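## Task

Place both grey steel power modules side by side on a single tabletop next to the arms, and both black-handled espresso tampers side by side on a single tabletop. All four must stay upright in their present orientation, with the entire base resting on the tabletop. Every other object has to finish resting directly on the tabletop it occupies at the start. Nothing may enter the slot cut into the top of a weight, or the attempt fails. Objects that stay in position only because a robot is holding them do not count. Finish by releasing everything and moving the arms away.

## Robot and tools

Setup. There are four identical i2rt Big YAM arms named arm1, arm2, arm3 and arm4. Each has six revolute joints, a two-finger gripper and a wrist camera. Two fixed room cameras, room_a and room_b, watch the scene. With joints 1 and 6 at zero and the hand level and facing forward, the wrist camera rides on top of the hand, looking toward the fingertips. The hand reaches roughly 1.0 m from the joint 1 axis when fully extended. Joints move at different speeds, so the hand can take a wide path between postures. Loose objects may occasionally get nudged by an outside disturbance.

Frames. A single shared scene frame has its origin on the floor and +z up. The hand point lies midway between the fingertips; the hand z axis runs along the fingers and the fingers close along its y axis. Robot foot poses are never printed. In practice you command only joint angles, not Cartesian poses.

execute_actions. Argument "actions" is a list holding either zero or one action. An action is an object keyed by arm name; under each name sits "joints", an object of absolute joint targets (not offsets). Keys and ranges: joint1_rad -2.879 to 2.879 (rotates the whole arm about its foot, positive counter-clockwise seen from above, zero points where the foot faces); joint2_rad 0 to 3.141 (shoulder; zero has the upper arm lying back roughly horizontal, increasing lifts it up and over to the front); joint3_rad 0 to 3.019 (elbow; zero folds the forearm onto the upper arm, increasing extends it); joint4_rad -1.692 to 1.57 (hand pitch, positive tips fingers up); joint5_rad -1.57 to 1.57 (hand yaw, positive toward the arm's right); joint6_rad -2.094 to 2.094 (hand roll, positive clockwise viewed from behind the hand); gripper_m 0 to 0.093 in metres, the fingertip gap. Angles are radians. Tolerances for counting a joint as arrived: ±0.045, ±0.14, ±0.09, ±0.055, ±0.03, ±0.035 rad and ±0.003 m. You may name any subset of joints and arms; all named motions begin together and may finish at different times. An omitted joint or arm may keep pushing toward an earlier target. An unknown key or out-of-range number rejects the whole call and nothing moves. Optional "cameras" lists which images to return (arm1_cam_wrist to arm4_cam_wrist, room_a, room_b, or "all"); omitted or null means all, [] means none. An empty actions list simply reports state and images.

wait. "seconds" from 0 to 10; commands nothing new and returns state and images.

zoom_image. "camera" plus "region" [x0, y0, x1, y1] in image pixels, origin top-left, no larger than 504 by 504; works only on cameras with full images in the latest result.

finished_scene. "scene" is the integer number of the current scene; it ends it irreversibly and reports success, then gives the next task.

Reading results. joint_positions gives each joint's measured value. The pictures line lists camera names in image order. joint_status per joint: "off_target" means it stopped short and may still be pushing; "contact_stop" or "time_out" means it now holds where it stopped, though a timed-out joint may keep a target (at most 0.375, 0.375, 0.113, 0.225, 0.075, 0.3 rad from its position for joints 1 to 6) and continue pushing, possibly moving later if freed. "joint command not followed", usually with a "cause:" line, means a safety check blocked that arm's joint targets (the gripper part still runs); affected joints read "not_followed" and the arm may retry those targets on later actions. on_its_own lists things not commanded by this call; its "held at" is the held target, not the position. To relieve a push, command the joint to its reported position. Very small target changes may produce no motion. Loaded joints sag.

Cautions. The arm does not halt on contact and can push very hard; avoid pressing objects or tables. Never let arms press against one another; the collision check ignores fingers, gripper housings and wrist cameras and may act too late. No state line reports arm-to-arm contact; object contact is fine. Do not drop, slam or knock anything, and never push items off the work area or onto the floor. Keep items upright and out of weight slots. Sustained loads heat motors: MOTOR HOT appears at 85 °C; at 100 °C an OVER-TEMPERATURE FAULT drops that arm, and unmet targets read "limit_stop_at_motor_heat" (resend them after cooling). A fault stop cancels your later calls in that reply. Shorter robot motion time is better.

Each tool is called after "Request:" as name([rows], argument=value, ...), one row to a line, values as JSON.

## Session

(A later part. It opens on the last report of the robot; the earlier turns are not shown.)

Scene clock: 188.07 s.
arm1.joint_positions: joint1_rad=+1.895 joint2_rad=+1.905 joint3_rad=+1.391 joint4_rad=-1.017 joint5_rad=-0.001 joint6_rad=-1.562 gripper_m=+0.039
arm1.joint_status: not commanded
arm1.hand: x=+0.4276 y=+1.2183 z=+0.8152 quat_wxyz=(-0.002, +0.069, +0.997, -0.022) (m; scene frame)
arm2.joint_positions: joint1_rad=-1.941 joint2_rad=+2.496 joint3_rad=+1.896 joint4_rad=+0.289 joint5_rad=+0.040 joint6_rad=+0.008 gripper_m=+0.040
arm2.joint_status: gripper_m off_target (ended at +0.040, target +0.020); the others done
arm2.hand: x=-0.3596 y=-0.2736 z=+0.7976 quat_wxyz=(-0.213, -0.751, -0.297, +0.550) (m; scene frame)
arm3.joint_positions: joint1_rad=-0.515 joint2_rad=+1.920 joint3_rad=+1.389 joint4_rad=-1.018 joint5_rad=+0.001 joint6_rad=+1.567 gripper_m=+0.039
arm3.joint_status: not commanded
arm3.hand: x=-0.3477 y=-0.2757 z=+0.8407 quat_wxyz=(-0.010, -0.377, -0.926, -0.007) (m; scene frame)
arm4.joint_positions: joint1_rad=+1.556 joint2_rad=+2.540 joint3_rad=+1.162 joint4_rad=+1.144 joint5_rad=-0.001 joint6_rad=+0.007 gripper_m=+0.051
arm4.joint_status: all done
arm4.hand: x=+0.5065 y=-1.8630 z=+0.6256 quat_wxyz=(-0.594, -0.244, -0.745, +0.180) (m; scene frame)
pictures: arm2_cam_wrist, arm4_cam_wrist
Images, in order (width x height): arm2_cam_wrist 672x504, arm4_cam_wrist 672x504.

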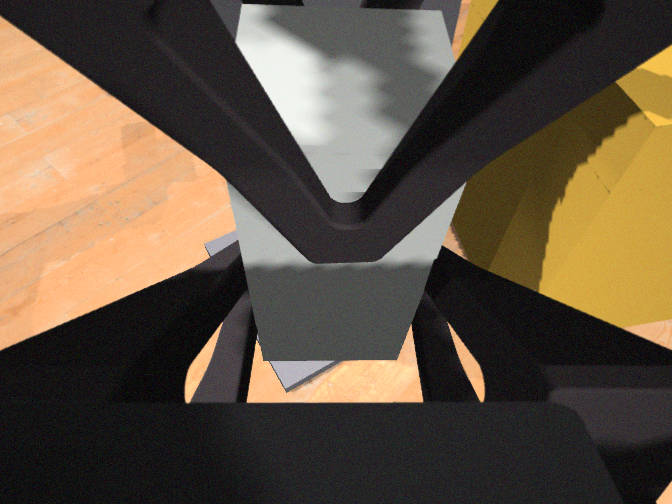

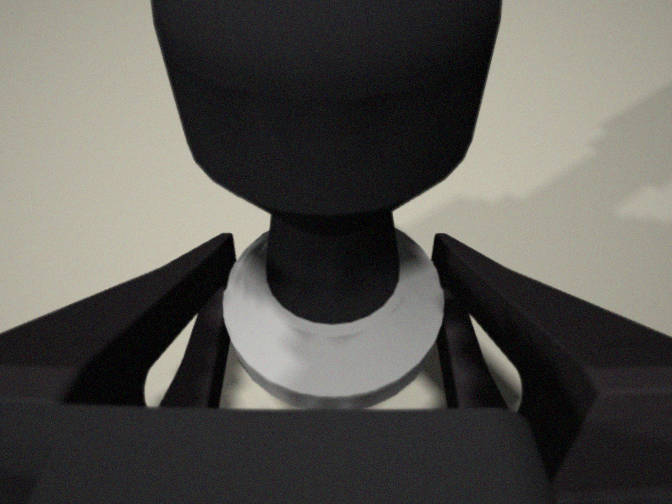

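Request:
execute_actions([
  {"arm4":{"joints":{"joint2_rad":2.6,"joint4_rad":1.23}},"arm3":{"joints":{"gripper_m":0.052}}},
], cameras=[])

Request:
execute_actions([
  {"arm3":{"joints":{"joint2_rad":1.75,"joint4_rad":-1.12}}},
], cameras=["arm4_cam_wrist","arm2_cam_wrist"])

Scene clock: 194.23 s.
arm1.joint_positions: joint1_rad=+1.895 joint2_rad=+1.905 joint3_rad=+1.391 joint4_rad=-1.017 joint5_rad=-0.001 joint6_rad=-1.562 gripper_m=+0.039
arm1.joint_status: not commanded
arm1.hand: x=+0.4276 y=+1.2183 z=+0.8152 quat_wxyz=(-0.002, +0.069, +0.997, -0.022) (m; scene frame)
arm2.joint_positions: joint1_rad=-1.941 joint2_rad=+2.518 joint3_rad=+1.896 joint4_rad=+0.286 joint5_rad=+0.040 joint6_rad=+0.008 gripper_m=+0.040
arm2.joint_status: not commanded
arm2.hand: x=-0.3576 y=-0.2715 z=+0.7779 quat_wxyz=(-0.209, -0.757, -0.300, +0.541) (m; scene frame)
arm3.joint_positions: joint1_rad=-0.515 joint2_rad=+1.920 joint3_rad=+1.389 joint4_rad=-1.018 joint5_rad=+0.001 joint6_rad=+1.567 gripper_m=+0.052
arm3.joint_status: all done
arm3.hand: x=-0.3477 y=-0.2757 z=+0.8407 quat_wxyz=(-0.010, -0.377, -0.926, -0.007) (m; scene frame)
arm4.joint_positions: joint1_rad=+1.556 joint2_rad=+2.579 joint3_rad=+1.163 joint4_rad=+1.195 joint5_rad=-0.001 joint6_rad=-0.002 gripper_m=+0.051
arm4.joint_status: all done
arm4.hand: x=+0.5004 y=-1.8585 z=+0.6123 quat_wxyz=(-0.598, -0.239, -0.743, +0.184) (m; scene frame)
pictures: none
No camera images: the call's "cameras" was empty. Leave "cameras" out to get every camera's image.

Scene clock: 195.33 s.
arm1.joint_positions: joint1_rad=+1.895 joint2_rad=+1.905 joint3_rad=+1.391 joint4_rad=-1.017 joint5_rad=-0.001 joint6_rad=-1.562 gripper_m=+0.039
arm1.joint_status: not commanded
arm1.hand: x=+0.4276 y=+1.2183 z=+0.8152 quat_wxyz=(-0.002, +0.069, +0.997, -0.022) (m; scene frame)
arm2.joint_positions: joint1_rad=-1.941 joint2_rad=+2.519 joint3_rad=+1.909 joint4_rad=+0.285 joint5_rad=+0.040 joint6_rad=+0.007 gripper_m=+0.040
arm2.joint_status: not commanded
arm2.hand: x=-0.3602 y=-0.2741 z=+0.7835 quat_wxyz=(-0.210, -0.754, -0.299, +0.545) (m; scene frame)
arm3.joint_positions: joint1_rad=-0.515 joint2_rad=+1.734 joint3_rad=+1.389 joint4_rad=-1.108 joint5_rad=+0.001 joint6_rad=+1.567 gripper_m=+0.052
arm3.joint_status: all done
arm3.hand: x=-0.3564 y=-0.2828 z=+0.9369 quat_wxyz=(-0.029, -0.377, -0.925, -0.051) (m; scene frame)
arm4.joint_positions: joint1_rad=+1.556 joint2_rad=+2.579 joint3_rad=+1.163 joint4_rad=+1.195 joint5_rad=-0.001 joint6_rad=-0.002 gripper_m=+0.051
arm4.joint_status: not commanded
arm4.hand: x=+0.5004 y=-1.8585 z=+0.6123 quat_wxyz=(-0.598, -0.239, -0.743, +0.184) (m; scene frame)
pictures: arm2_cam_wrist, arm4_cam_wrist
Images, in order (width x height): arm2_cam_wrist 672x504, arm4_cam_wrist 672x504.

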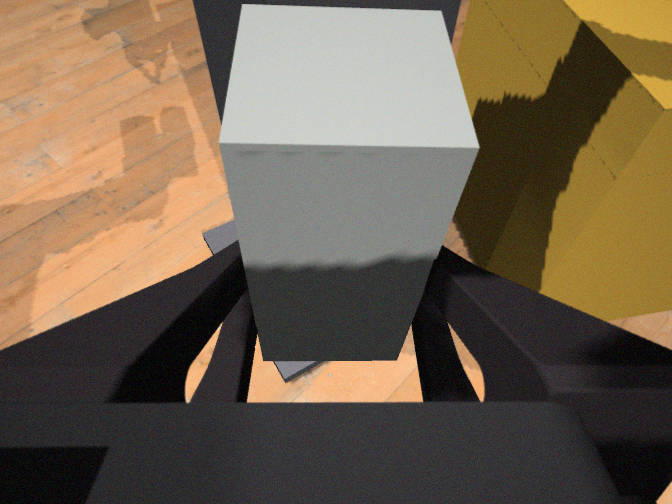

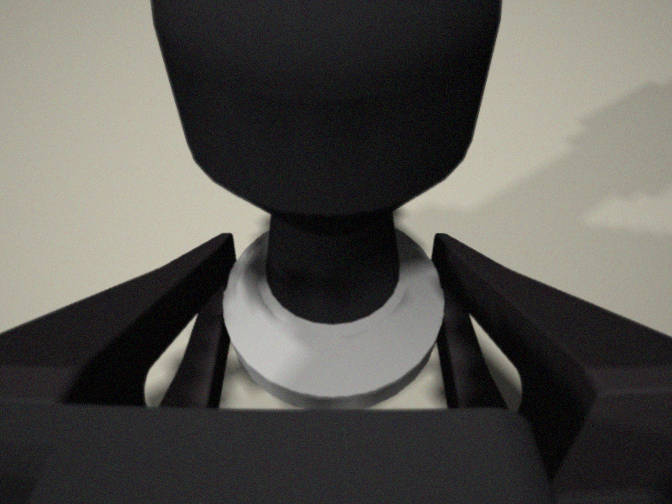

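Request:
execute_actions([
  {"arm4":{"joints":{"joint2_rad":2.56,"joint4_rad":1.1}},"arm3":{"joints":{"joint2_rad":1.0,"joint3_rad":1.0}},"arm2":{"joints":{"joint1_rad":-0.41,"joint2_rad":2.4,"joint3_rad":1.2,"joint4_rad":0.95}}},
], cameras=["arm4_cam_wrist"])

Request:
execute_actions([
  {"arm2":{"joints":{"joint2_rad":2.64,"joint4_rad":1.21}}},
], cameras=["arm2_cam_wrist","room_b"])

Request:
zoom_image(camera="room_b", region=[320, 200, 520, 300])

Scene clock: 208.30 s.
arm1.joint_positions: joint1_rad=+1.895 joint2_rad=+1.905 joint3_rad=+1.391 joint4_rad=-1.017 joint5_rad=-0.001 joint6_rad=-1.562 gripper_m=+0.039
arm1.joint_status: not commanded
arm1.hand: x=+0.4276 y=+1.2183 z=+0.8152 quat_wxyz=(-0.002, +0.069, +0.997, -0.022) (m; scene frame)
arm2.joint_positions: joint1_rad=-0.411 joint2_rad=+2.423 joint3_rad=+1.203 joint4_rad=+0.917 joint5_rad=+0.036 joint6_rad=+0.006 gripper_m=+0.040
arm2.joint_status: all done
arm2.hand: x=+0.7722 y=-0.1607 z=+0.6769 quat_wxyz=(-0.536, -0.334, -0.734, +0.249) (m; scene frame)
arm3.joint_positions: joint1_rad=-0.515 joint2_rad=+0.988 joint3_rad=+0.996 joint4_rad=-1.111 joint5_rad=+0.001 joint6_rad=+1.567 gripper_m=+0.052
arm3.joint_status: all done
arm3.hand: x=-0.4809 y=-0.4065 z=+1.0848 quat_wxyz=(-0.094, -0.366, -0.901, -0.211) (m; scene frame)
arm4.joint_positions: joint1_rad=+1.556 joint2_rad=+2.563 joint3_rad=+1.168 joint4_rad=+1.124 joint5_rad=+0.000 joint6_rad=-0.011 gripper_m=+0.051
arm4.joint_status: all done
arm4.hand: x=+0.5026 y=-1.8601 z=+0.6079 quat_wxyz=(-0.578, -0.240, -0.758, +0.181) (m; scene frame)
pictures: arm4_cam_wrist
Images, in order (width x height): arm4_cam_wrist 672x504.

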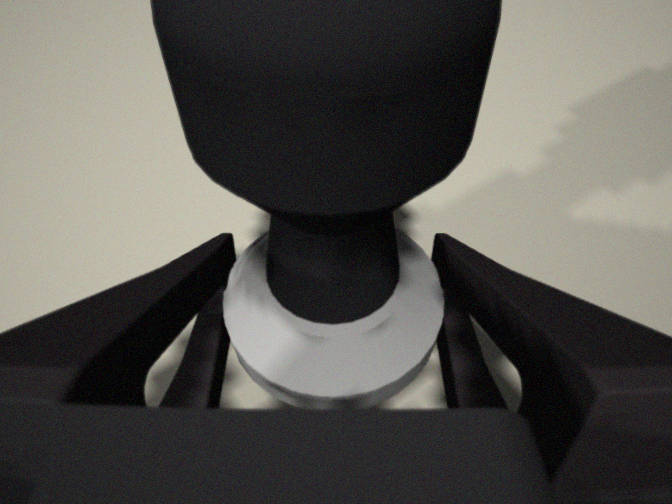

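Scene clock: 209.63 s.
arm1.joint_positions: joint1_rad=+1.895 joint2_rad=+1.905 joint3_rad=+1.391 joint4_rad=-1.017 joint5_rad=-0.001 joint6_rad=-1.562 gripper_m=+0.039
arm1.joint_status: not commanded
arm1.hand: x=+0.4276 y=+1.2183 z=+0.8152 quat_wxyz=(-0.002, +0.069, +0.997, -0.022) (m; scene frame)
arm2.joint_positions: joint1_rad=-0.411 joint2_rad=+2.670 joint3_rad=+1.187 joint4_rad=+1.179 joint5_rad=+0.036 joint6_rad=+0.006 gripper_m=+0.040
arm2.joint_status: all done
arm2.hand: x=+0.7315 y=-0.1172 z=+0.5688 quat_wxyz=(-0.536, -0.334, -0.734, +0.249) (m; scene frame)
arm3.joint_positions: joint1_rad=-0.515 joint2_rad=+0.988 joint3_rad=+0.996 joint4_rad=-1.111 joint5_rad=+0.001 joint6_rad=+1.567 gripper_m=+0.052
arm3.joint_status: not commanded
arm3.hand: x=-0.4809 y=-0.4065 z=+1.0848 quat_wxyz=(-0.094, -0.366, -0.901, -0.211) (m; scene frame)
arm4.joint_positions: joint1_rad=+1.556 joint2_rad=+2.563 joint3_rad=+1.168 joint4_rad=+1.124 joint5_rad=+0.000 joint6_rad=-0.011 gripper_m=+0.051
arm4.joint_status: not commanded
arm4.hand: x=+0.5026 y=-1.8601 z=+0.6079 quat_wxyz=(-0.578, -0.240, -0.758, +0.181) (m; scene frame)
pictures: arm2_cam_wrist, room_b
Images, in order (width x height): arm2_cam_wrist 672x504, room_b 672x504.

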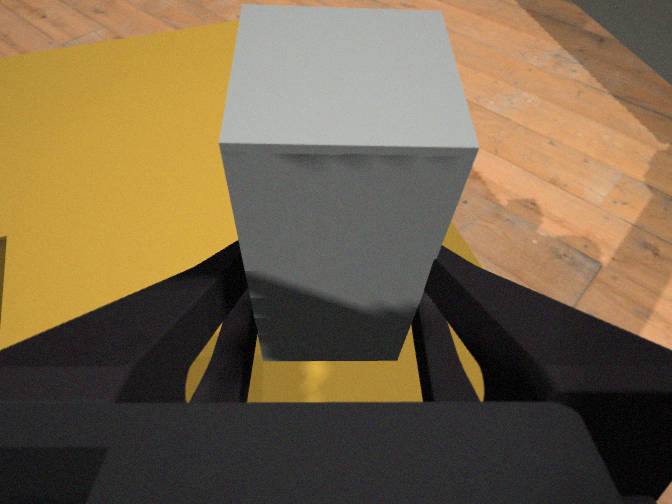

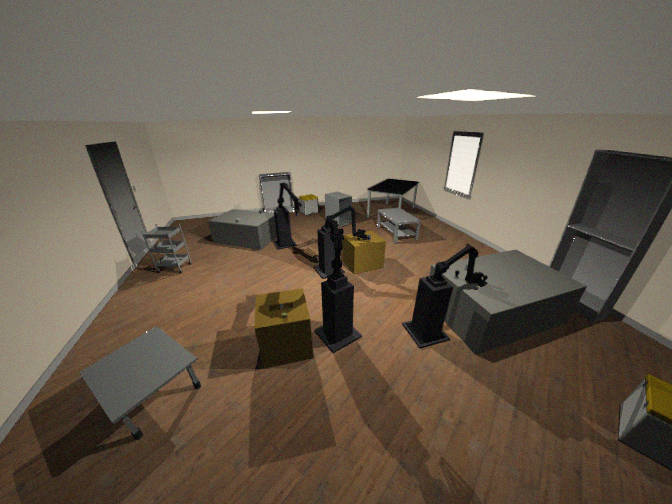

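Region (320, 200, 520, 300) of room_b's 672x504 image, scaled by 2.520, with more detail than that image has.

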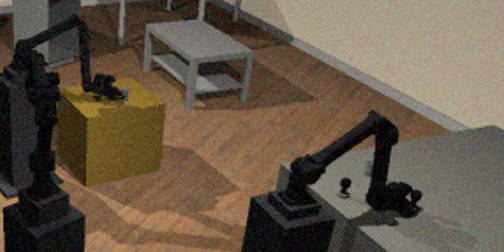

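Request:
execute_actions([
  {"arm4":{"joints":{"joint2_rad":2.5,"joint4_rad":0.94}},"arm2":{"joints":{"joint1_rad":-0.35,"joint2_rad":2.74,"joint4_rad":1.28}}},
], cameras=["arm4_cam_wrist","arm2_cam_wrist"])

Scene clock: 214.23 s.
arm1.joint_positions: joint1_rad=+1.895 joint2_rad=+1.905 joint3_rad=+1.391 joint4_rad=-1.017 joint5_rad=-0.001 joint6_rad=-1.562 gripper_m=+0.039
arm1.joint_status: not commanded
arm1.hand: x=+0.4276 y=+1.2183 z=+0.8152 quat_wxyz=(-0.002, +0.069, +0.997, -0.022) (m; scene frame)
arm2.joint_positions: joint1_rad=-0.351 joint2_rad=+2.759 joint3_rad=+1.187 joint4_rad=+1.260 joint5_rad=+0.040 joint6_rad=+0.002 gripper_m=+0.040
arm2.joint_status: all done
arm2.hand: x=+0.7406 y=-0.0721 z=+0.5322 quat_wxyz=(-0.539, -0.313, -0.746, +0.234) (m; scene frame)
arm3.joint_positions: joint1_rad=-0.515 joint2_rad=+0.988 joint3_rad=+0.996 joint4_rad=-1.111 joint5_rad=+0.001 joint6_rad=+1.567 gripper_m=+0.052
arm3.joint_status: not commanded
arm3.hand: x=-0.4809 y=-0.4065 z=+1.0848 quat_wxyz=(-0.094, -0.366, -0.901, -0.211) (m; scene frame)
arm4.joint_positions: joint1_rad=+1.556 joint2_rad=+2.514 joint3_rad=+1.168 joint4_rad=+0.963 joint5_rad=+0.000 joint6_rad=-0.011 gripper_m=+0.051
arm4.joint_status: all done
arm4.hand: x=+0.5039 y=-1.8610 z=+0.6023 quat_wxyz=(-0.535, -0.250, -0.790, +0.167) (m; scene frame)
pictures: arm2_cam_wrist, arm4_cam_wrist
Images, in order (width x height): arm2_cam_wrist 672x504, arm4_cam_wrist 672x504.

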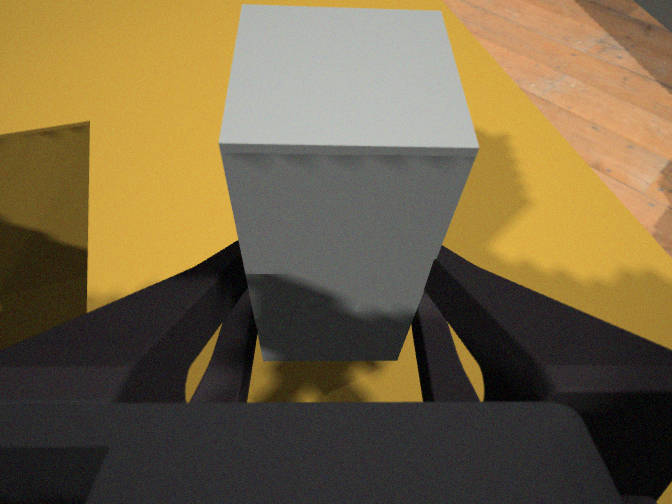

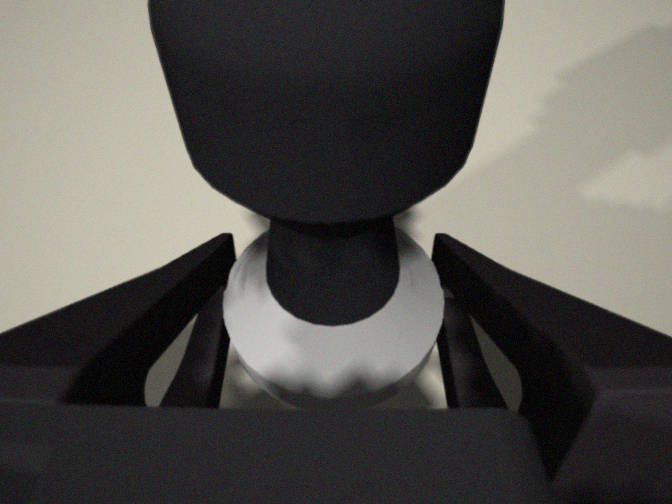

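Request:
execute_actions([
  {"arm4":{"joints":{"gripper_m":0.093}},"arm2":{"joints":{"gripper_m":0.075}}},
], cameras=[])

Request:
execute_actions([
  {"arm4":{"joints":{"joint2_rad":2.3,"joint3_rad":0.85,"joint4_rad":1.1}},"arm2":{"joints":{"joint2_rad":2.56,"joint3_rad":0.86,"joint4_rad":1.43}}},
], cameras=["arm4_cam_wrist","arm2_cam_wrist"])

Request:
execute_actions([
  {"arm4":{"joints":{"joint2_rad":1.2,"joint4_rad":-0.6}},"arm2":{"joints":{"joint2_rad":2.0,"joint4_rad":0.9,"joint5_rad":0,"gripper_m":0.093}}},
], cameras=[])

Request:
execute_actions([
  {"arm2":{"joints":{"joint1_rad":1.835,"joint2_rad":2.2,"joint3_rad":1.22,"joint4_rad":0.71}}},
], cameras=["arm2_cam_wrist"])

Scene clock: 224.23 s.
arm1.joint_positions: joint1_rad=+1.895 joint2_rad=+1.905 joint3_rad=+1.391 joint4_rad=-1.017 joint5_rad=-0.001 joint6_rad=-1.562 gripper_m=+0.039
arm1.joint_status: not commanded
arm1.hand: x=+0.4276 y=+1.2183 z=+0.8152 quat_wxyz=(-0.002, +0.069, +0.997, -0.022) (m; scene frame)
arm2.joint_positions: joint1_rad=-0.351 joint2_rad=+2.759 joint3_rad=+1.187 joint4_rad=+1.260 joint5_rad=+0.040 joint6_rad=+0.002 gripper_m=+0.075
arm2.joint_status: all done
arm2.hand: x=+0.7407 y=-0.0722 z=+0.5324 quat_wxyz=(-0.539, -0.313, -0.746, +0.234) (m; scene frame)
arm3.joint_positions: joint1_rad=-0.515 joint2_rad=+0.988 joint3_rad=+0.996 joint4_rad=-1.111 joint5_rad=+0.001 joint6_rad=+1.567 gripper_m=+0.052
arm3.joint_status: not commanded
arm3.hand: x=-0.4809 y=-0.4065 z=+1.0848 quat_wxyz=(-0.094, -0.366, -0.901, -0.211) (m; scene frame)
arm4.joint_positions: joint1_rad=+1.556 joint2_rad=+2.514 joint3_rad=+1.169 joint4_rad=+0.962 joint5_rad=+0.000 joint6_rad=-0.010 gripper_m=+0.093
arm4.joint_status: all done
arm4.hand: x=+0.5042 y=-1.8613 z=+0.6027 quat_wxyz=(-0.535, -0.250, -0.789, +0.167) (m; scene frame)
pictures: none
No camera images: the call's "cameras" was empty. Leave "cameras" out to get every camera's image.

Scene clock: 225.33 s.
arm1.joint_positions: joint1_rad=+1.895 joint2_rad=+1.905 joint3_rad=+1.391 joint4_rad=-1.017 joint5_rad=-0.001 joint6_rad=-1.562 gripper_m=+0.039
arm1.joint_status: not commanded
arm1.hand: x=+0.4276 y=+1.2183 z=+0.8152 quat_wxyz=(-0.002, +0.069, +0.997, -0.022) (m; scene frame)
arm2.joint_positions: joint1_rad=-0.351 joint2_rad=+2.562 joint3_rad=+0.862 joint4_rad=+1.418 joint5_rad=+0.040 joint6_rad=+0.002 gripper_m=+0.075
arm2.joint_status: all done
arm2.hand: x=+0.6909 y=-0.0243 z=+0.6148 quat_wxyz=(-0.550, -0.310, -0.738, +0.238) (m; scene frame)
arm3.joint_positions: joint1_rad=-0.515 joint2_rad=+0.988 joint3_rad=+0.996 joint4_rad=-1.111 joint5_rad=+0.001 joint6_rad=+1.567 gripper_m=+0.052
arm3.joint_status: not commanded
arm3.hand: x=-0.4809 y=-0.4065 z=+1.0848 quat_wxyz=(-0.094, -0.366, -0.901, -0.211) (m; scene frame)
arm4.joint_positions: joint1_rad=+1.556 joint2_rad=+2.278 joint3_rad=+0.849 joint4_rad=+1.083 joint5_rad=+0.000 joint6_rad=-0.009 gripper_m=+0.093
arm4.joint_status: all done
arm4.hand: x=+0.4404 y=-1.8175 z=+0.6813 quat_wxyz=(-0.549, -0.248, -0.779, +0.172) (m; scene frame)
pictures: arm2_cam_wrist, arm4_cam_wrist
Images, in order (width x height): arm2_cam_wrist 672x504, arm4_cam_wrist 672x504.

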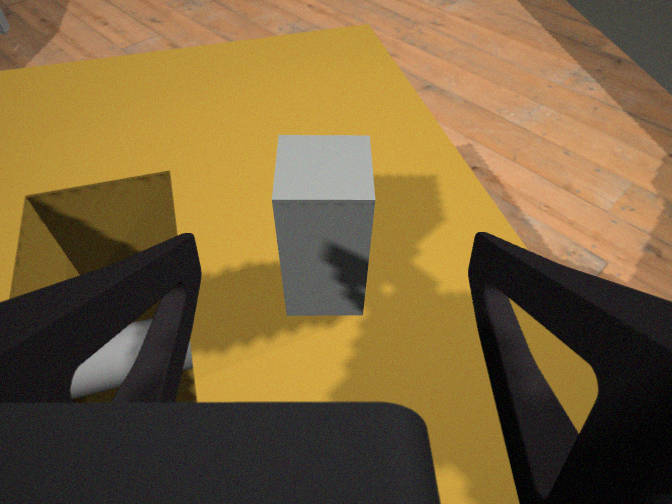

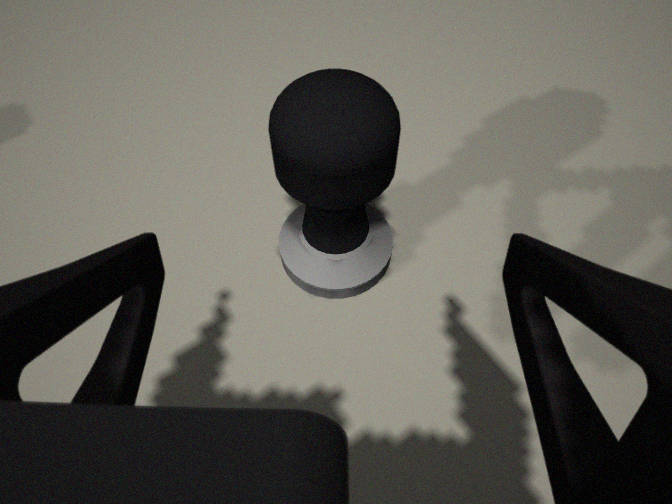

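Scene clock: 227.23 s.
arm1.joint_positions: joint1_rad=+1.895 joint2_rad=+1.905 joint3_rad=+1.391 joint4_rad=-1.017 joint5_rad=-0.001 joint6_rad=-1.562 gripper_m=+0.039
arm1.joint_status: not commanded
arm1.hand: x=+0.4276 y=+1.2183 z=+0.8152 quat_wxyz=(-0.002, +0.069, +0.997, -0.022) (m; scene frame)
arm2.joint_positions: joint1_rad=-0.351 joint2_rad=+1.996 joint3_rad=+0.862 joint4_rad=+0.906 joint5_rad=+0.005 joint6_rad=+0.002 gripper_m=+0.093
arm2.joint_status: all done
arm2.hand: x=+0.7527 y=-0.0743 z=+0.8267 quat_wxyz=(-0.576, -0.294, -0.727, +0.233) (m; scene frame)
arm3.joint_positions: joint1_rad=-0.515 joint2_rad=+0.988 joint3_rad=+0.996 joint4_rad=-1.111 joint5_rad=+0.001 joint6_rad=+1.567 gripper_m=+0.052
arm3.joint_status: not commanded
arm3.hand: x=-0.4809 y=-0.4065 z=+1.0848 quat_wxyz=(-0.094, -0.366, -0.901, -0.211) (m; scene frame)
arm4.joint_positions: joint1_rad=+1.556 joint2_rad=+1.203 joint3_rad=+0.849 joint4_rad=-0.581 joint5_rad=+0.000 joint6_rad=-0.009 gripper_m=+0.093
arm4.joint_status: all done
arm4.hand: x=+0.3142 y=-1.7327 z=+0.9462 quat_wxyz=(-0.300, -0.285, -0.906, +0.090) (m; scene frame)
pictures: none
No camera images: the call's "cameras" was empty. Leave "cameras" out to get every camera's image.

Scene clock: 229.40 s.
arm1.joint_positions: joint1_rad=+1.895 joint2_rad=+1.905 joint3_rad=+1.391 joint4_rad=-1.017 joint5_rad=-0.001 joint6_rad=-1.562 gripper_m=+0.039
arm1.joint_status: not commanded
arm1.hand: x=+0.4276 y=+1.2183 z=+0.8152 quat_wxyz=(-0.002, +0.069, +0.997, -0.022) (m; scene frame)
arm2.joint_positions: joint1_rad=+1.848 joint2_rad=+2.208 joint3_rad=+1.218 joint4_rad=+0.712 joint5_rad=+0.001 joint6_rad=+0.002 gripper_m=+0.093
arm2.joint_status: all done
arm2.hand: x=+0.3915 y=+1.1107 z=+0.7905 quat_wxyz=(-0.452, +0.523, -0.603, -0.397) (m; scene frame)
arm3.joint_positions: joint1_rad=-0.515 joint2_rad=+0.988 joint3_rad=+0.996 joint4_rad=-1.111 joint5_rad=+0.001 joint6_rad=+1.567 gripper_m=+0.052
arm3.joint_status: not commanded
arm3.hand: x=-0.4809 y=-0.4065 z=+1.0848 quat_wxyz=(-0.094, -0.366, -0.901, -0.211) (m; scene frame)
arm4.joint_positions: joint1_rad=+1.556 joint2_rad=+1.203 joint3_rad=+0.849 joint4_rad=-0.581 joint5_rad=+0.000 joint6_rad=-0.009 gripper_m=+0.093
arm4.joint_status: not commanded
arm4.hand: x=+0.3142 y=-1.7327 z=+0.9462 quat_wxyz=(-0.300, -0.285, -0.906, +0.090) (m; scene frame)
pictures: arm2_cam_wrist
Images, in order (width x height): arm2_cam_wrist 672x504.

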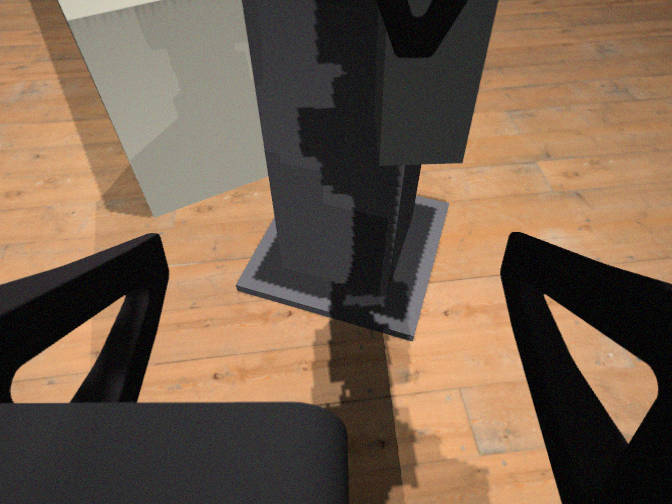

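Request:
execute_actions([
  {"arm2":{"joints":{"joint1_rad":1.795,"joint2_rad":2.46,"joint3_rad":1.74,"joint4_rad":0.44}}},
], cameras=["arm2_cam_wrist"])

Scene clock: 233.83 s.
arm1.joint_positions: joint1_rad=+1.895 joint2_rad=+1.905 joint3_rad=+1.391 joint4_rad=-1.017 joint5_rad=-0.001 joint6_rad=-1.562 gripper_m=+0.039
arm1.joint_status: not commanded
arm1.hand: x=+0.4276 y=+1.2183 z=+0.8152 quat_wxyz=(-0.002, +0.069, +0.997, -0.022) (m; scene frame)
arm2.joint_positions: joint1_rad=+1.798 joint2_rad=+2.461 joint3_rad=+1.698 joint4_rad=+0.439 joint5_rad=+0.001 joint6_rad=+0.002 gripper_m=+0.093
arm2.joint_status: all done
arm2.hand: x=+0.4501 y=+1.2231 z=+0.7567 quat_wxyz=(-0.448, +0.517, -0.626, -0.374) (m; scene frame)
arm3.joint_positions: joint1_rad=-0.515 joint2_rad=+0.988 joint3_rad=+0.996 joint4_rad=-1.111 joint5_rad=+0.001 joint6_rad=+1.567 gripper_m=+0.052
arm3.joint_status: not commanded
arm3.hand: x=-0.4809 y=-0.4065 z=+1.0848 quat_wxyz=(-0.094, -0.366, -0.901, -0.211) (m; scene frame)
arm4.joint_positions: joint1_rad=+1.556 joint2_rad=+1.203 joint3_rad=+0.849 joint4_rad=-0.581 joint5_rad=+0.000 joint6_rad=-0.009 gripper_m=+0.093
arm4.joint_status: not commanded
arm4.hand: x=+0.3142 y=-1.7327 z=+0.9462 quat_wxyz=(-0.300, -0.285, -0.906, +0.090) (m; scene frame)
pictures: arm2_cam_wrist
Images, in order (width x height): arm2_cam_wrist 672x504.

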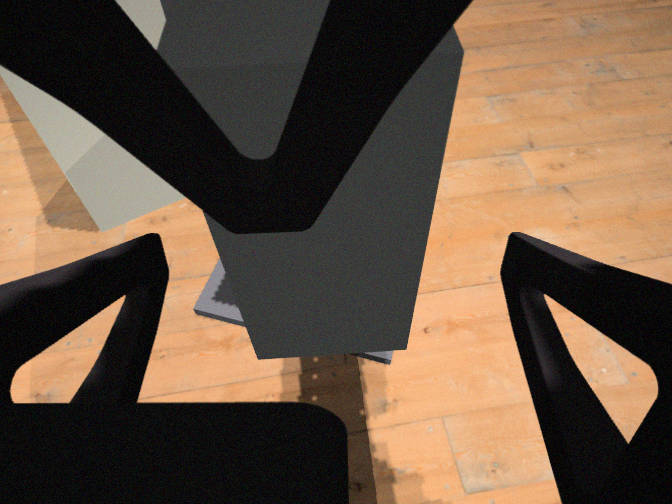

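Request:
execute_actions([
  {"arm2":{"joints":{"joint4_rad":0.49,"gripper_m":0.02}}},
], cameras=["arm2_cam_wrist"])

Request:
execute_actions([
  {"arm1":{"joints":{"gripper_m":0.052}}},
], cameras=[])

Request:
execute_actions([
  {"arm1":{"joints":{"joint2_rad":1.75,"joint4_rad":-1.12}}},
], cameras=[])

Request:
execute_actions([
  {"arm1":{"joints":{"joint2_rad":1.0,"joint3_rad":1.0}},"arm2":{"joints":{"joint1_rad":0.03,"joint2_rad":2.4,"joint3_rad":1.2,"joint4_rad":0.95}}},
], cameras=[])

Request:
execute_actions([
  {"arm2":{"joints":{"joint2_rad":2.68,"joint4_rad":1.25}}},
], cameras=["arm2_cam_wrist"])

Scene clock: 242.50 s.
arm1.joint_positions: joint1_rad=+1.895 joint2_rad=+1.905 joint3_rad=+1.391 joint4_rad=-1.018 joint5_rad=-0.002 joint6_rad=-1.558 gripper_m=+0.039
arm1.joint_status: not commanded
arm1.hand: x=+0.4279 y=+1.2185 z=+0.8152 quat_wxyz=(-0.001, +0.071, +0.997, -0.021) (m; scene frame)
arm2.joint_positions: joint1_rad=+1.799 joint2_rad=+2.462 joint3_rad=+1.698 joint4_rad=+0.463 joint5_rad=-0.005 joint6_rad=-0.002 gripper_m=+0.040
arm2.joint_status: gripper_m off_target (ended at +0.040, target +0.020); the others done
arm2.hand: x=+0.4492 y=+1.2250 z=+0.7618 quat_wxyz=(-0.455, +0.515, -0.619, -0.381) (m; scene frame)
arm3.joint_positions: joint1_rad=-0.515 joint2_rad=+0.988 joint3_rad=+0.996 joint4_rad=-1.111 joint5_rad=+0.001 joint6_rad=+1.567 gripper_m=+0.052
arm3.joint_status: not commanded
arm3.hand: x=-0.4809 y=-0.4065 z=+1.0848 quat_wxyz=(-0.094, -0.366, -0.901, -0.211) (m; scene frame)
arm4.joint_positions: joint1_rad=+1.556 joint2_rad=+1.203 joint3_rad=+0.849 joint4_rad=-0.581 joint5_rad=+0.000 joint6_rad=-0.009 gripper_m=+0.093
arm4.joint_status: not commanded
arm4.hand: x=+0.3142 y=-1.7327 z=+0.9462 quat_wxyz=(-0.300, -0.285, -0.906, +0.090) (m; scene frame)
pictures: arm2_cam_wrist
Images, in order (width x height): arm2_cam_wrist 672x504.

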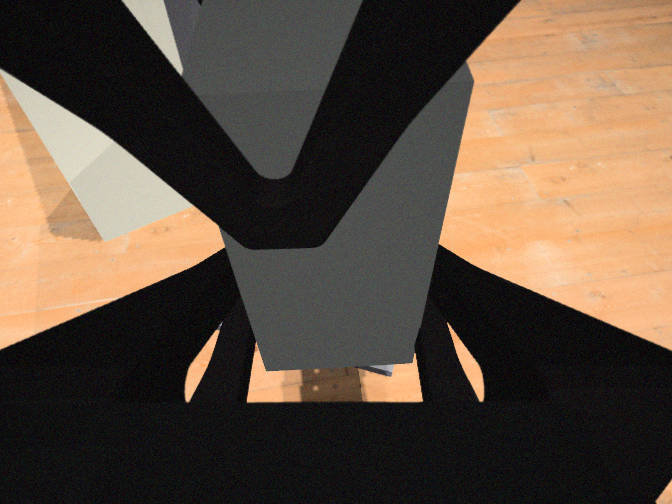

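Scene clock: 243.30 s.
arm1.joint_positions: joint1_rad=+1.895 joint2_rad=+1.905 joint3_rad=+1.391 joint4_rad=-1.018 joint5_rad=-0.002 joint6_rad=-1.562 gripper_m=+0.052
arm1.joint_status: all done
arm1.hand: x=+0.4279 y=+1.2185 z=+0.8152 quat_wxyz=(-0.001, +0.069, +0.997, -0.021) (m; scene frame)
arm2.joint_positions: joint1_rad=+1.799 joint2_rad=+2.474 joint3_rad=+1.698 joint4_rad=+0.463 joint5_rad=-0.003 joint6_rad=-0.003 gripper_m=+0.040
arm2.joint_status: not commanded
arm2.hand: x=+0.4490 y=+1.2232 z=+0.7517 quat_wxyz=(-0.451, +0.517, -0.621, -0.378) (m; scene frame)
arm3.joint_positions: joint1_rad=-0.515 joint2_rad=+0.988 joint3_rad=+0.996 joint4_rad=-1.111 joint5_rad=+0.001 joint6_rad=+1.567 gripper_m=+0.052
arm3.joint_status: not commanded
arm3.hand: x=-0.4809 y=-0.4065 z=+1.0848 quat_wxyz=(-0.094, -0.366, -0.901, -0.211) (m; scene frame)
arm4.joint_positions: joint1_rad=+1.556 joint2_rad=+1.203 joint3_rad=+0.849 joint4_rad=-0.581 joint5_rad=+0.000 joint6_rad=-0.009 gripper_m=+0.093
arm4.joint_status: not commanded
arm4.hand: x=+0.3142 y=-1.7327 z=+0.9462 quat_wxyz=(-0.300, -0.285, -0.906, +0.090) (m; scene frame)
pictures: none
No camera images: the call's "cameras" was empty. Leave "cameras" out to get every camera's image.

Scene clock: 244.53 s.
arm1.joint_positions: joint1_rad=+1.895 joint2_rad=+1.732 joint3_rad=+1.391 joint4_rad=-1.106 joint5_rad=-0.002 joint6_rad=-1.563 gripper_m=+0.052
arm1.joint_status: all done
arm1.hand: x=+0.4298 y=+1.2312 z=+0.9042 quat_wxyz=(-0.004, +0.068, +0.996, -0.063) (m; scene frame)
arm2.joint_positions: joint1_rad=+1.799 joint2_rad=+2.475 joint3_rad=+1.711 joint4_rad=+0.481 joint5_rad=-0.003 joint6_rad=-0.003 gripper_m=+0.040
arm2.joint_status: not commanded
arm2.hand: x=+0.4500 y=+1.2284 z=+0.7609 quat_wxyz=(-0.460, +0.512, -0.615, -0.385) (m; scene frame)
arm3.joint_positions: joint1_rad=-0.515 joint2_rad=+0.988 joint3_rad=+0.996 joint4_rad=-1.111 joint5_rad=+0.001 joint6_rad=+1.567 gripper_m=+0.052
arm3.joint_status: not commanded
arm3.hand: x=-0.4809 y=-0.4065 z=+1.0848 quat_wxyz=(-0.094, -0.366, -0.901, -0.211) (m; scene frame)
arm4.joint_positions: joint1_rad=+1.556 joint2_rad=+1.203 joint3_rad=+0.849 joint4_rad=-0.581 joint5_rad=+0.000 joint6_rad=-0.009 gripper_m=+0.093
arm4.joint_status: not commanded
arm4.hand: x=+0.3142 y=-1.7327 z=+0.9462 quat_wxyz=(-0.300, -0.285, -0.906, +0.090) (m; scene frame)
pictures: none
No camera images: the call's "cameras" was empty. Leave "cameras" out to get every camera's image.

Scene clock: 246.53 s.
arm1.joint_positions: joint1_rad=+1.895 joint2_rad=+0.989 joint3_rad=+1.006 joint4_rad=-1.109 joint5_rad=-0.002 joint6_rad=-1.563 gripper_m=+0.052
arm1.joint_status: all done
arm1.hand: x=+0.4526 y=+1.4044 z=+1.0546 quat_wxyz=(-0.014, +0.066, +0.969, -0.238) (m; scene frame)
arm2.joint_positions: joint1_rad=+0.017 joint2_rad=+2.421 joint3_rad=+1.203 joint4_rad=+0.919 joint5_rad=+0.002 joint6_rad=-0.003 gripper_m=+0.040
arm2.joint_status: all done
arm2.hand: x=+0.9522 y=+0.0928 z=+0.6788 quat_wxyz=(-0.581, -0.157, -0.790, +0.118) (m; scene frame)
arm3.joint_positions: joint1_rad=-0.515 joint2_rad=+0.988 joint3_rad=+0.996 joint4_rad=-1.111 joint5_rad=+0.001 joint6_rad=+1.567 gripper_m=+0.052
arm3.joint_status: not commanded
arm3.hand: x=-0.4809 y=-0.4065 z=+1.0848 quat_wxyz=(-0.094, -0.366, -0.901, -0.211) (m; scene frame)
arm4.joint_positions: joint1_rad=+1.556 joint2_rad=+1.203 joint3_rad=+0.849 joint4_rad=-0.581 joint5_rad=+0.000 joint6_rad=-0.009 gripper_m=+0.093
arm4.joint_status: not commanded
arm4.hand: x=+0.3142 y=-1.7327 z=+0.9462 quat_wxyz=(-0.300, -0.285, -0.906, +0.090) (m; scene frame)
pictures: none
No camera images: the call's "cameras" was empty. Leave "cameras" out to get every camera's image.

Scene clock: 247.87 s.
arm1.joint_positions: joint1_rad=+1.895 joint2_rad=+0.989 joint3_rad=+1.006 joint4_rad=-1.109 joint5_rad=-0.002 joint6_rad=-1.563 gripper_m=+0.052
arm1.joint_status: not commanded
arm1.hand: x=+0.4526 y=+1.4044 z=+1.0546 quat_wxyz=(-0.014, +0.066, +0.969, -0.238) (m; scene frame)
arm2.joint_positions: joint1_rad=+0.017 joint2_rad=+2.707 joint3_rad=+1.186 joint4_rad=+1.220 joint5_rad=+0.002 joint6_rad=-0.003 gripper_m=+0.040
arm2.joint_status: all done
arm2.hand: x=+0.8868 y=+0.1200 z=+0.5544 quat_wxyz=(-0.580, -0.158, -0.791, +0.118) (m; scene frame)
arm3.joint_positions: joint1_rad=-0.515 joint2_rad=+0.988 joint3_rad=+0.996 joint4_rad=-1.111 joint5_rad=+0.001 joint6_rad=+1.567 gripper_m=+0.052
arm3.joint_status: not commanded
arm3.hand: x=-0.4809 y=-0.4065 z=+1.0848 quat_wxyz=(-0.094, -0.366, -0.901, -0.211) (m; scene frame)
arm4.joint_positions: joint1_rad=+1.556 joint2_rad=+1.203 joint3_rad=+0.849 joint4_rad=-0.581 joint5_rad=+0.000 joint6_rad=-0.009 gripper_m=+0.093
arm4.joint_status: not commanded
arm4.hand: x=+0.3142 y=-1.7327 z=+0.9462 quat_wxyz=(-0.300, -0.285, -0.906, +0.090) (m; scene frame)
pictures: arm2_cam_wrist
Images, in order (width x height): arm2_cam_wrist 672x504.

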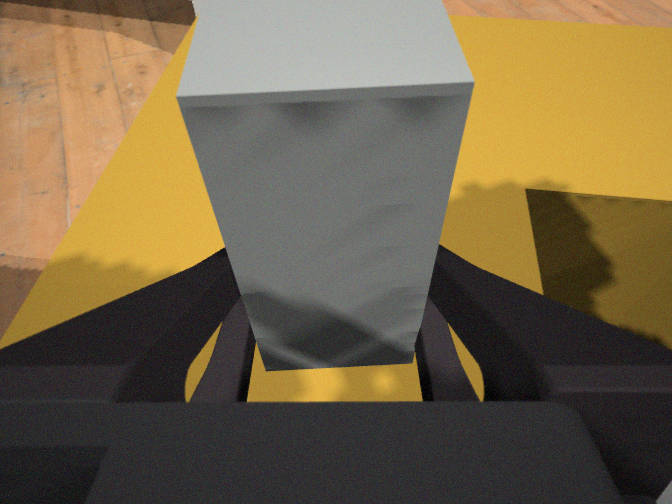

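Request:
execute_actions([
  {"arm2":{"joints":{"joint1_rad":0.045,"joint2_rad":2.76,"joint4_rad":1.3}}},
], cameras=["arm2_cam_wrist"])

Scene clock: 251.23 s.
arm1.joint_positions: joint1_rad=+1.895 joint2_rad=+0.989 joint3_rad=+1.006 joint4_rad=-1.109 joint5_rad=-0.002 joint6_rad=-1.563 gripper_m=+0.052
arm1.joint_status: not commanded
arm1.hand: x=+0.4526 y=+1.4044 z=+1.0546 quat_wxyz=(-0.014, +0.066, +0.969, -0.238) (m; scene frame)
arm2.joint_positions: joint1_rad=+0.033 joint2_rad=+2.780 joint3_rad=+1.186 joint4_rad=+1.277 joint5_rad=+0.001 joint6_rad=-0.002 gripper_m=+0.040
arm2.joint_status: all done
arm2.hand: x=+0.8692 y=+0.1381 z=+0.5229 quat_wxyz=(-0.574, -0.152, -0.796, +0.112) (m; scene frame)
arm3.joint_positions: joint1_rad=-0.515 joint2_rad=+0.988 joint3_rad=+0.996 joint4_rad=-1.111 joint5_rad=+0.001 joint6_rad=+1.567 gripper_m=+0.052
arm3.joint_status: not commanded
arm3.hand: x=-0.4809 y=-0.4065 z=+1.0848 quat_wxyz=(-0.094, -0.366, -0.901, -0.211) (m; scene frame)
arm4.joint_positions: joint1_rad=+1.556 joint2_rad=+1.203 joint3_rad=+0.849 joint4_rad=-0.581 joint5_rad=+0.000 joint6_rad=-0.009 gripper_m=+0.093
arm4.joint_status: not commanded
arm4.hand: x=+0.3142 y=-1.7327 z=+0.9462 quat_wxyz=(-0.300, -0.285, -0.906, +0.090) (m; scene frame)
pictures: arm2_cam_wrist
Images, in order (width x height): arm2_cam_wrist 672x504.

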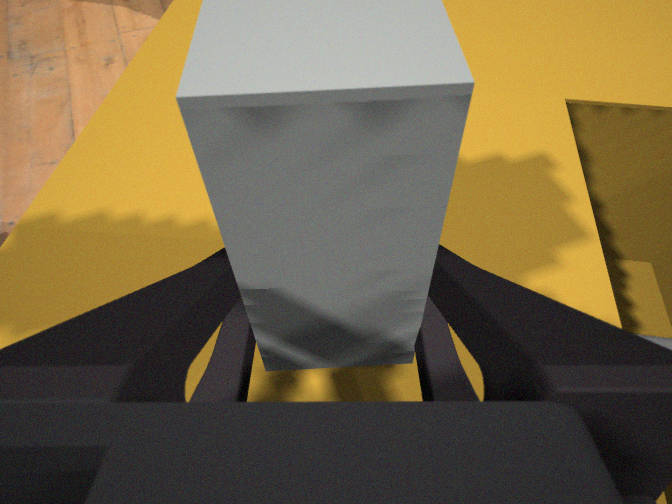

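Request:
execute_actions([
  {"arm2":{"joints":{"gripper_m":0.075}}},
], cameras=[])

Request:
execute_actions([
  {"arm2":{"joints":{"joint2_rad":2.5,"joint3_rad":0.75,"joint4_rad":1.43}}},
], cameras=["arm2_cam_wrist"])

Request:
finished_scene(scene=1)

Scene clock: 256.63 s.
arm1.joint_positions: joint1_rad=+1.895 joint2_rad=+0.989 joint3_rad=+1.006 joint4_rad=-1.109 joint5_rad=-0.002 joint6_rad=-1.563 gripper_m=+0.052
arm1.joint_status: not commanded
arm1.hand: x=+0.4526 y=+1.4044 z=+1.0546 quat_wxyz=(-0.014, +0.066, +0.969, -0.238) (m; scene frame)
arm2.joint_positions: joint1_rad=+0.033 joint2_rad=+2.780 joint3_rad=+1.186 joint4_rad=+1.279 joint5_rad=+0.001 joint6_rad=-0.002 gripper_m=+0.075
arm2.joint_status: all done
arm2.hand: x=+0.8695 y=+0.1380 z=+0.5235 quat_wxyz=(-0.575, -0.152, -0.796, +0.112) (m; scene frame)
arm3.joint_positions: joint1_rad=-0.515 joint2_rad=+0.988 joint3_rad=+0.996 joint4_rad=-1.111 joint5_rad=+0.001 joint6_rad=+1.567 gripper_m=+0.052
arm3.joint_status: not commanded
arm3.hand: x=-0.4809 y=-0.4065 z=+1.0848 quat_wxyz=(-0.094, -0.366, -0.901, -0.211) (m; scene frame)
arm4.joint_positions: joint1_rad=+1.556 joint2_rad=+1.203 joint3_rad=+0.849 joint4_rad=-0.581 joint5_rad=+0.000 joint6_rad=-0.009 gripper_m=+0.093
arm4.joint_status: not commanded
arm4.hand: x=+0.3142 y=-1.7327 z=+0.9462 quat_wxyz=(-0.300, -0.285, -0.906, +0.090) (m; scene frame)
pictures: none
No camera images: the call's "cameras" was empty. Leave "cameras" out to get every camera's image.

Scene clock: 257.80 s.
arm1.joint_positions: joint1_rad=+1.895 joint2_rad=+0.989 joint3_rad=+1.006 joint4_rad=-1.109 joint5_rad=-0.002 joint6_rad=-1.563 gripper_m=+0.052
arm1.joint_status: not commanded
arm1.hand: x=+0.4526 y=+1.4044 z=+1.0546 quat_wxyz=(-0.014, +0.066, +0.969, -0.238) (m; scene frame)
arm2.joint_positions: joint1_rad=+0.033 joint2_rad=+2.504 joint3_rad=+0.751 joint4_rad=+1.420 joint5_rad=+0.001 joint6_rad=-0.002 gripper_m=+0.075
arm2.joint_status: all done
arm2.hand: x=+0.7810 y=+0.1733 z=+0.6260 quat_wxyz=(-0.568, -0.153, -0.801, +0.110) (m; scene frame)
arm3.joint_positions: joint1_rad=-0.515 joint2_rad=+0.988 joint3_rad=+0.996 joint4_rad=-1.111 joint5_rad=+0.001 joint6_rad=+1.567 gripper_m=+0.052
arm3.joint_status: not commanded
arm3.hand: x=-0.4809 y=-0.4065 z=+1.0848 quat_wxyz=(-0.094, -0.366, -0.901, -0.211) (m; scene frame)
arm4.joint_positions: joint1_rad=+1.556 joint2_rad=+1.203 joint3_rad=+0.849 joint4_rad=-0.581 joint5_rad=+0.000 joint6_rad=-0.009 gripper_m=+0.093
arm4.joint_status: not commanded
arm4.hand: x=+0.3142 y=-1.7327 z=+0.9462 quat_wxyz=(-0.300, -0.285, -0.906, +0.090) (m; scene frame)
pictures: arm2_cam_wrist
Images, in order (width x height): arm2_cam_wrist 672x504.

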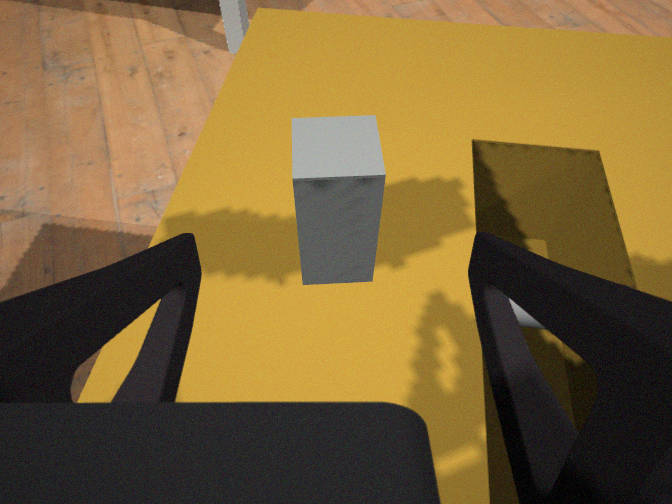

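The scene is finished: the task was done.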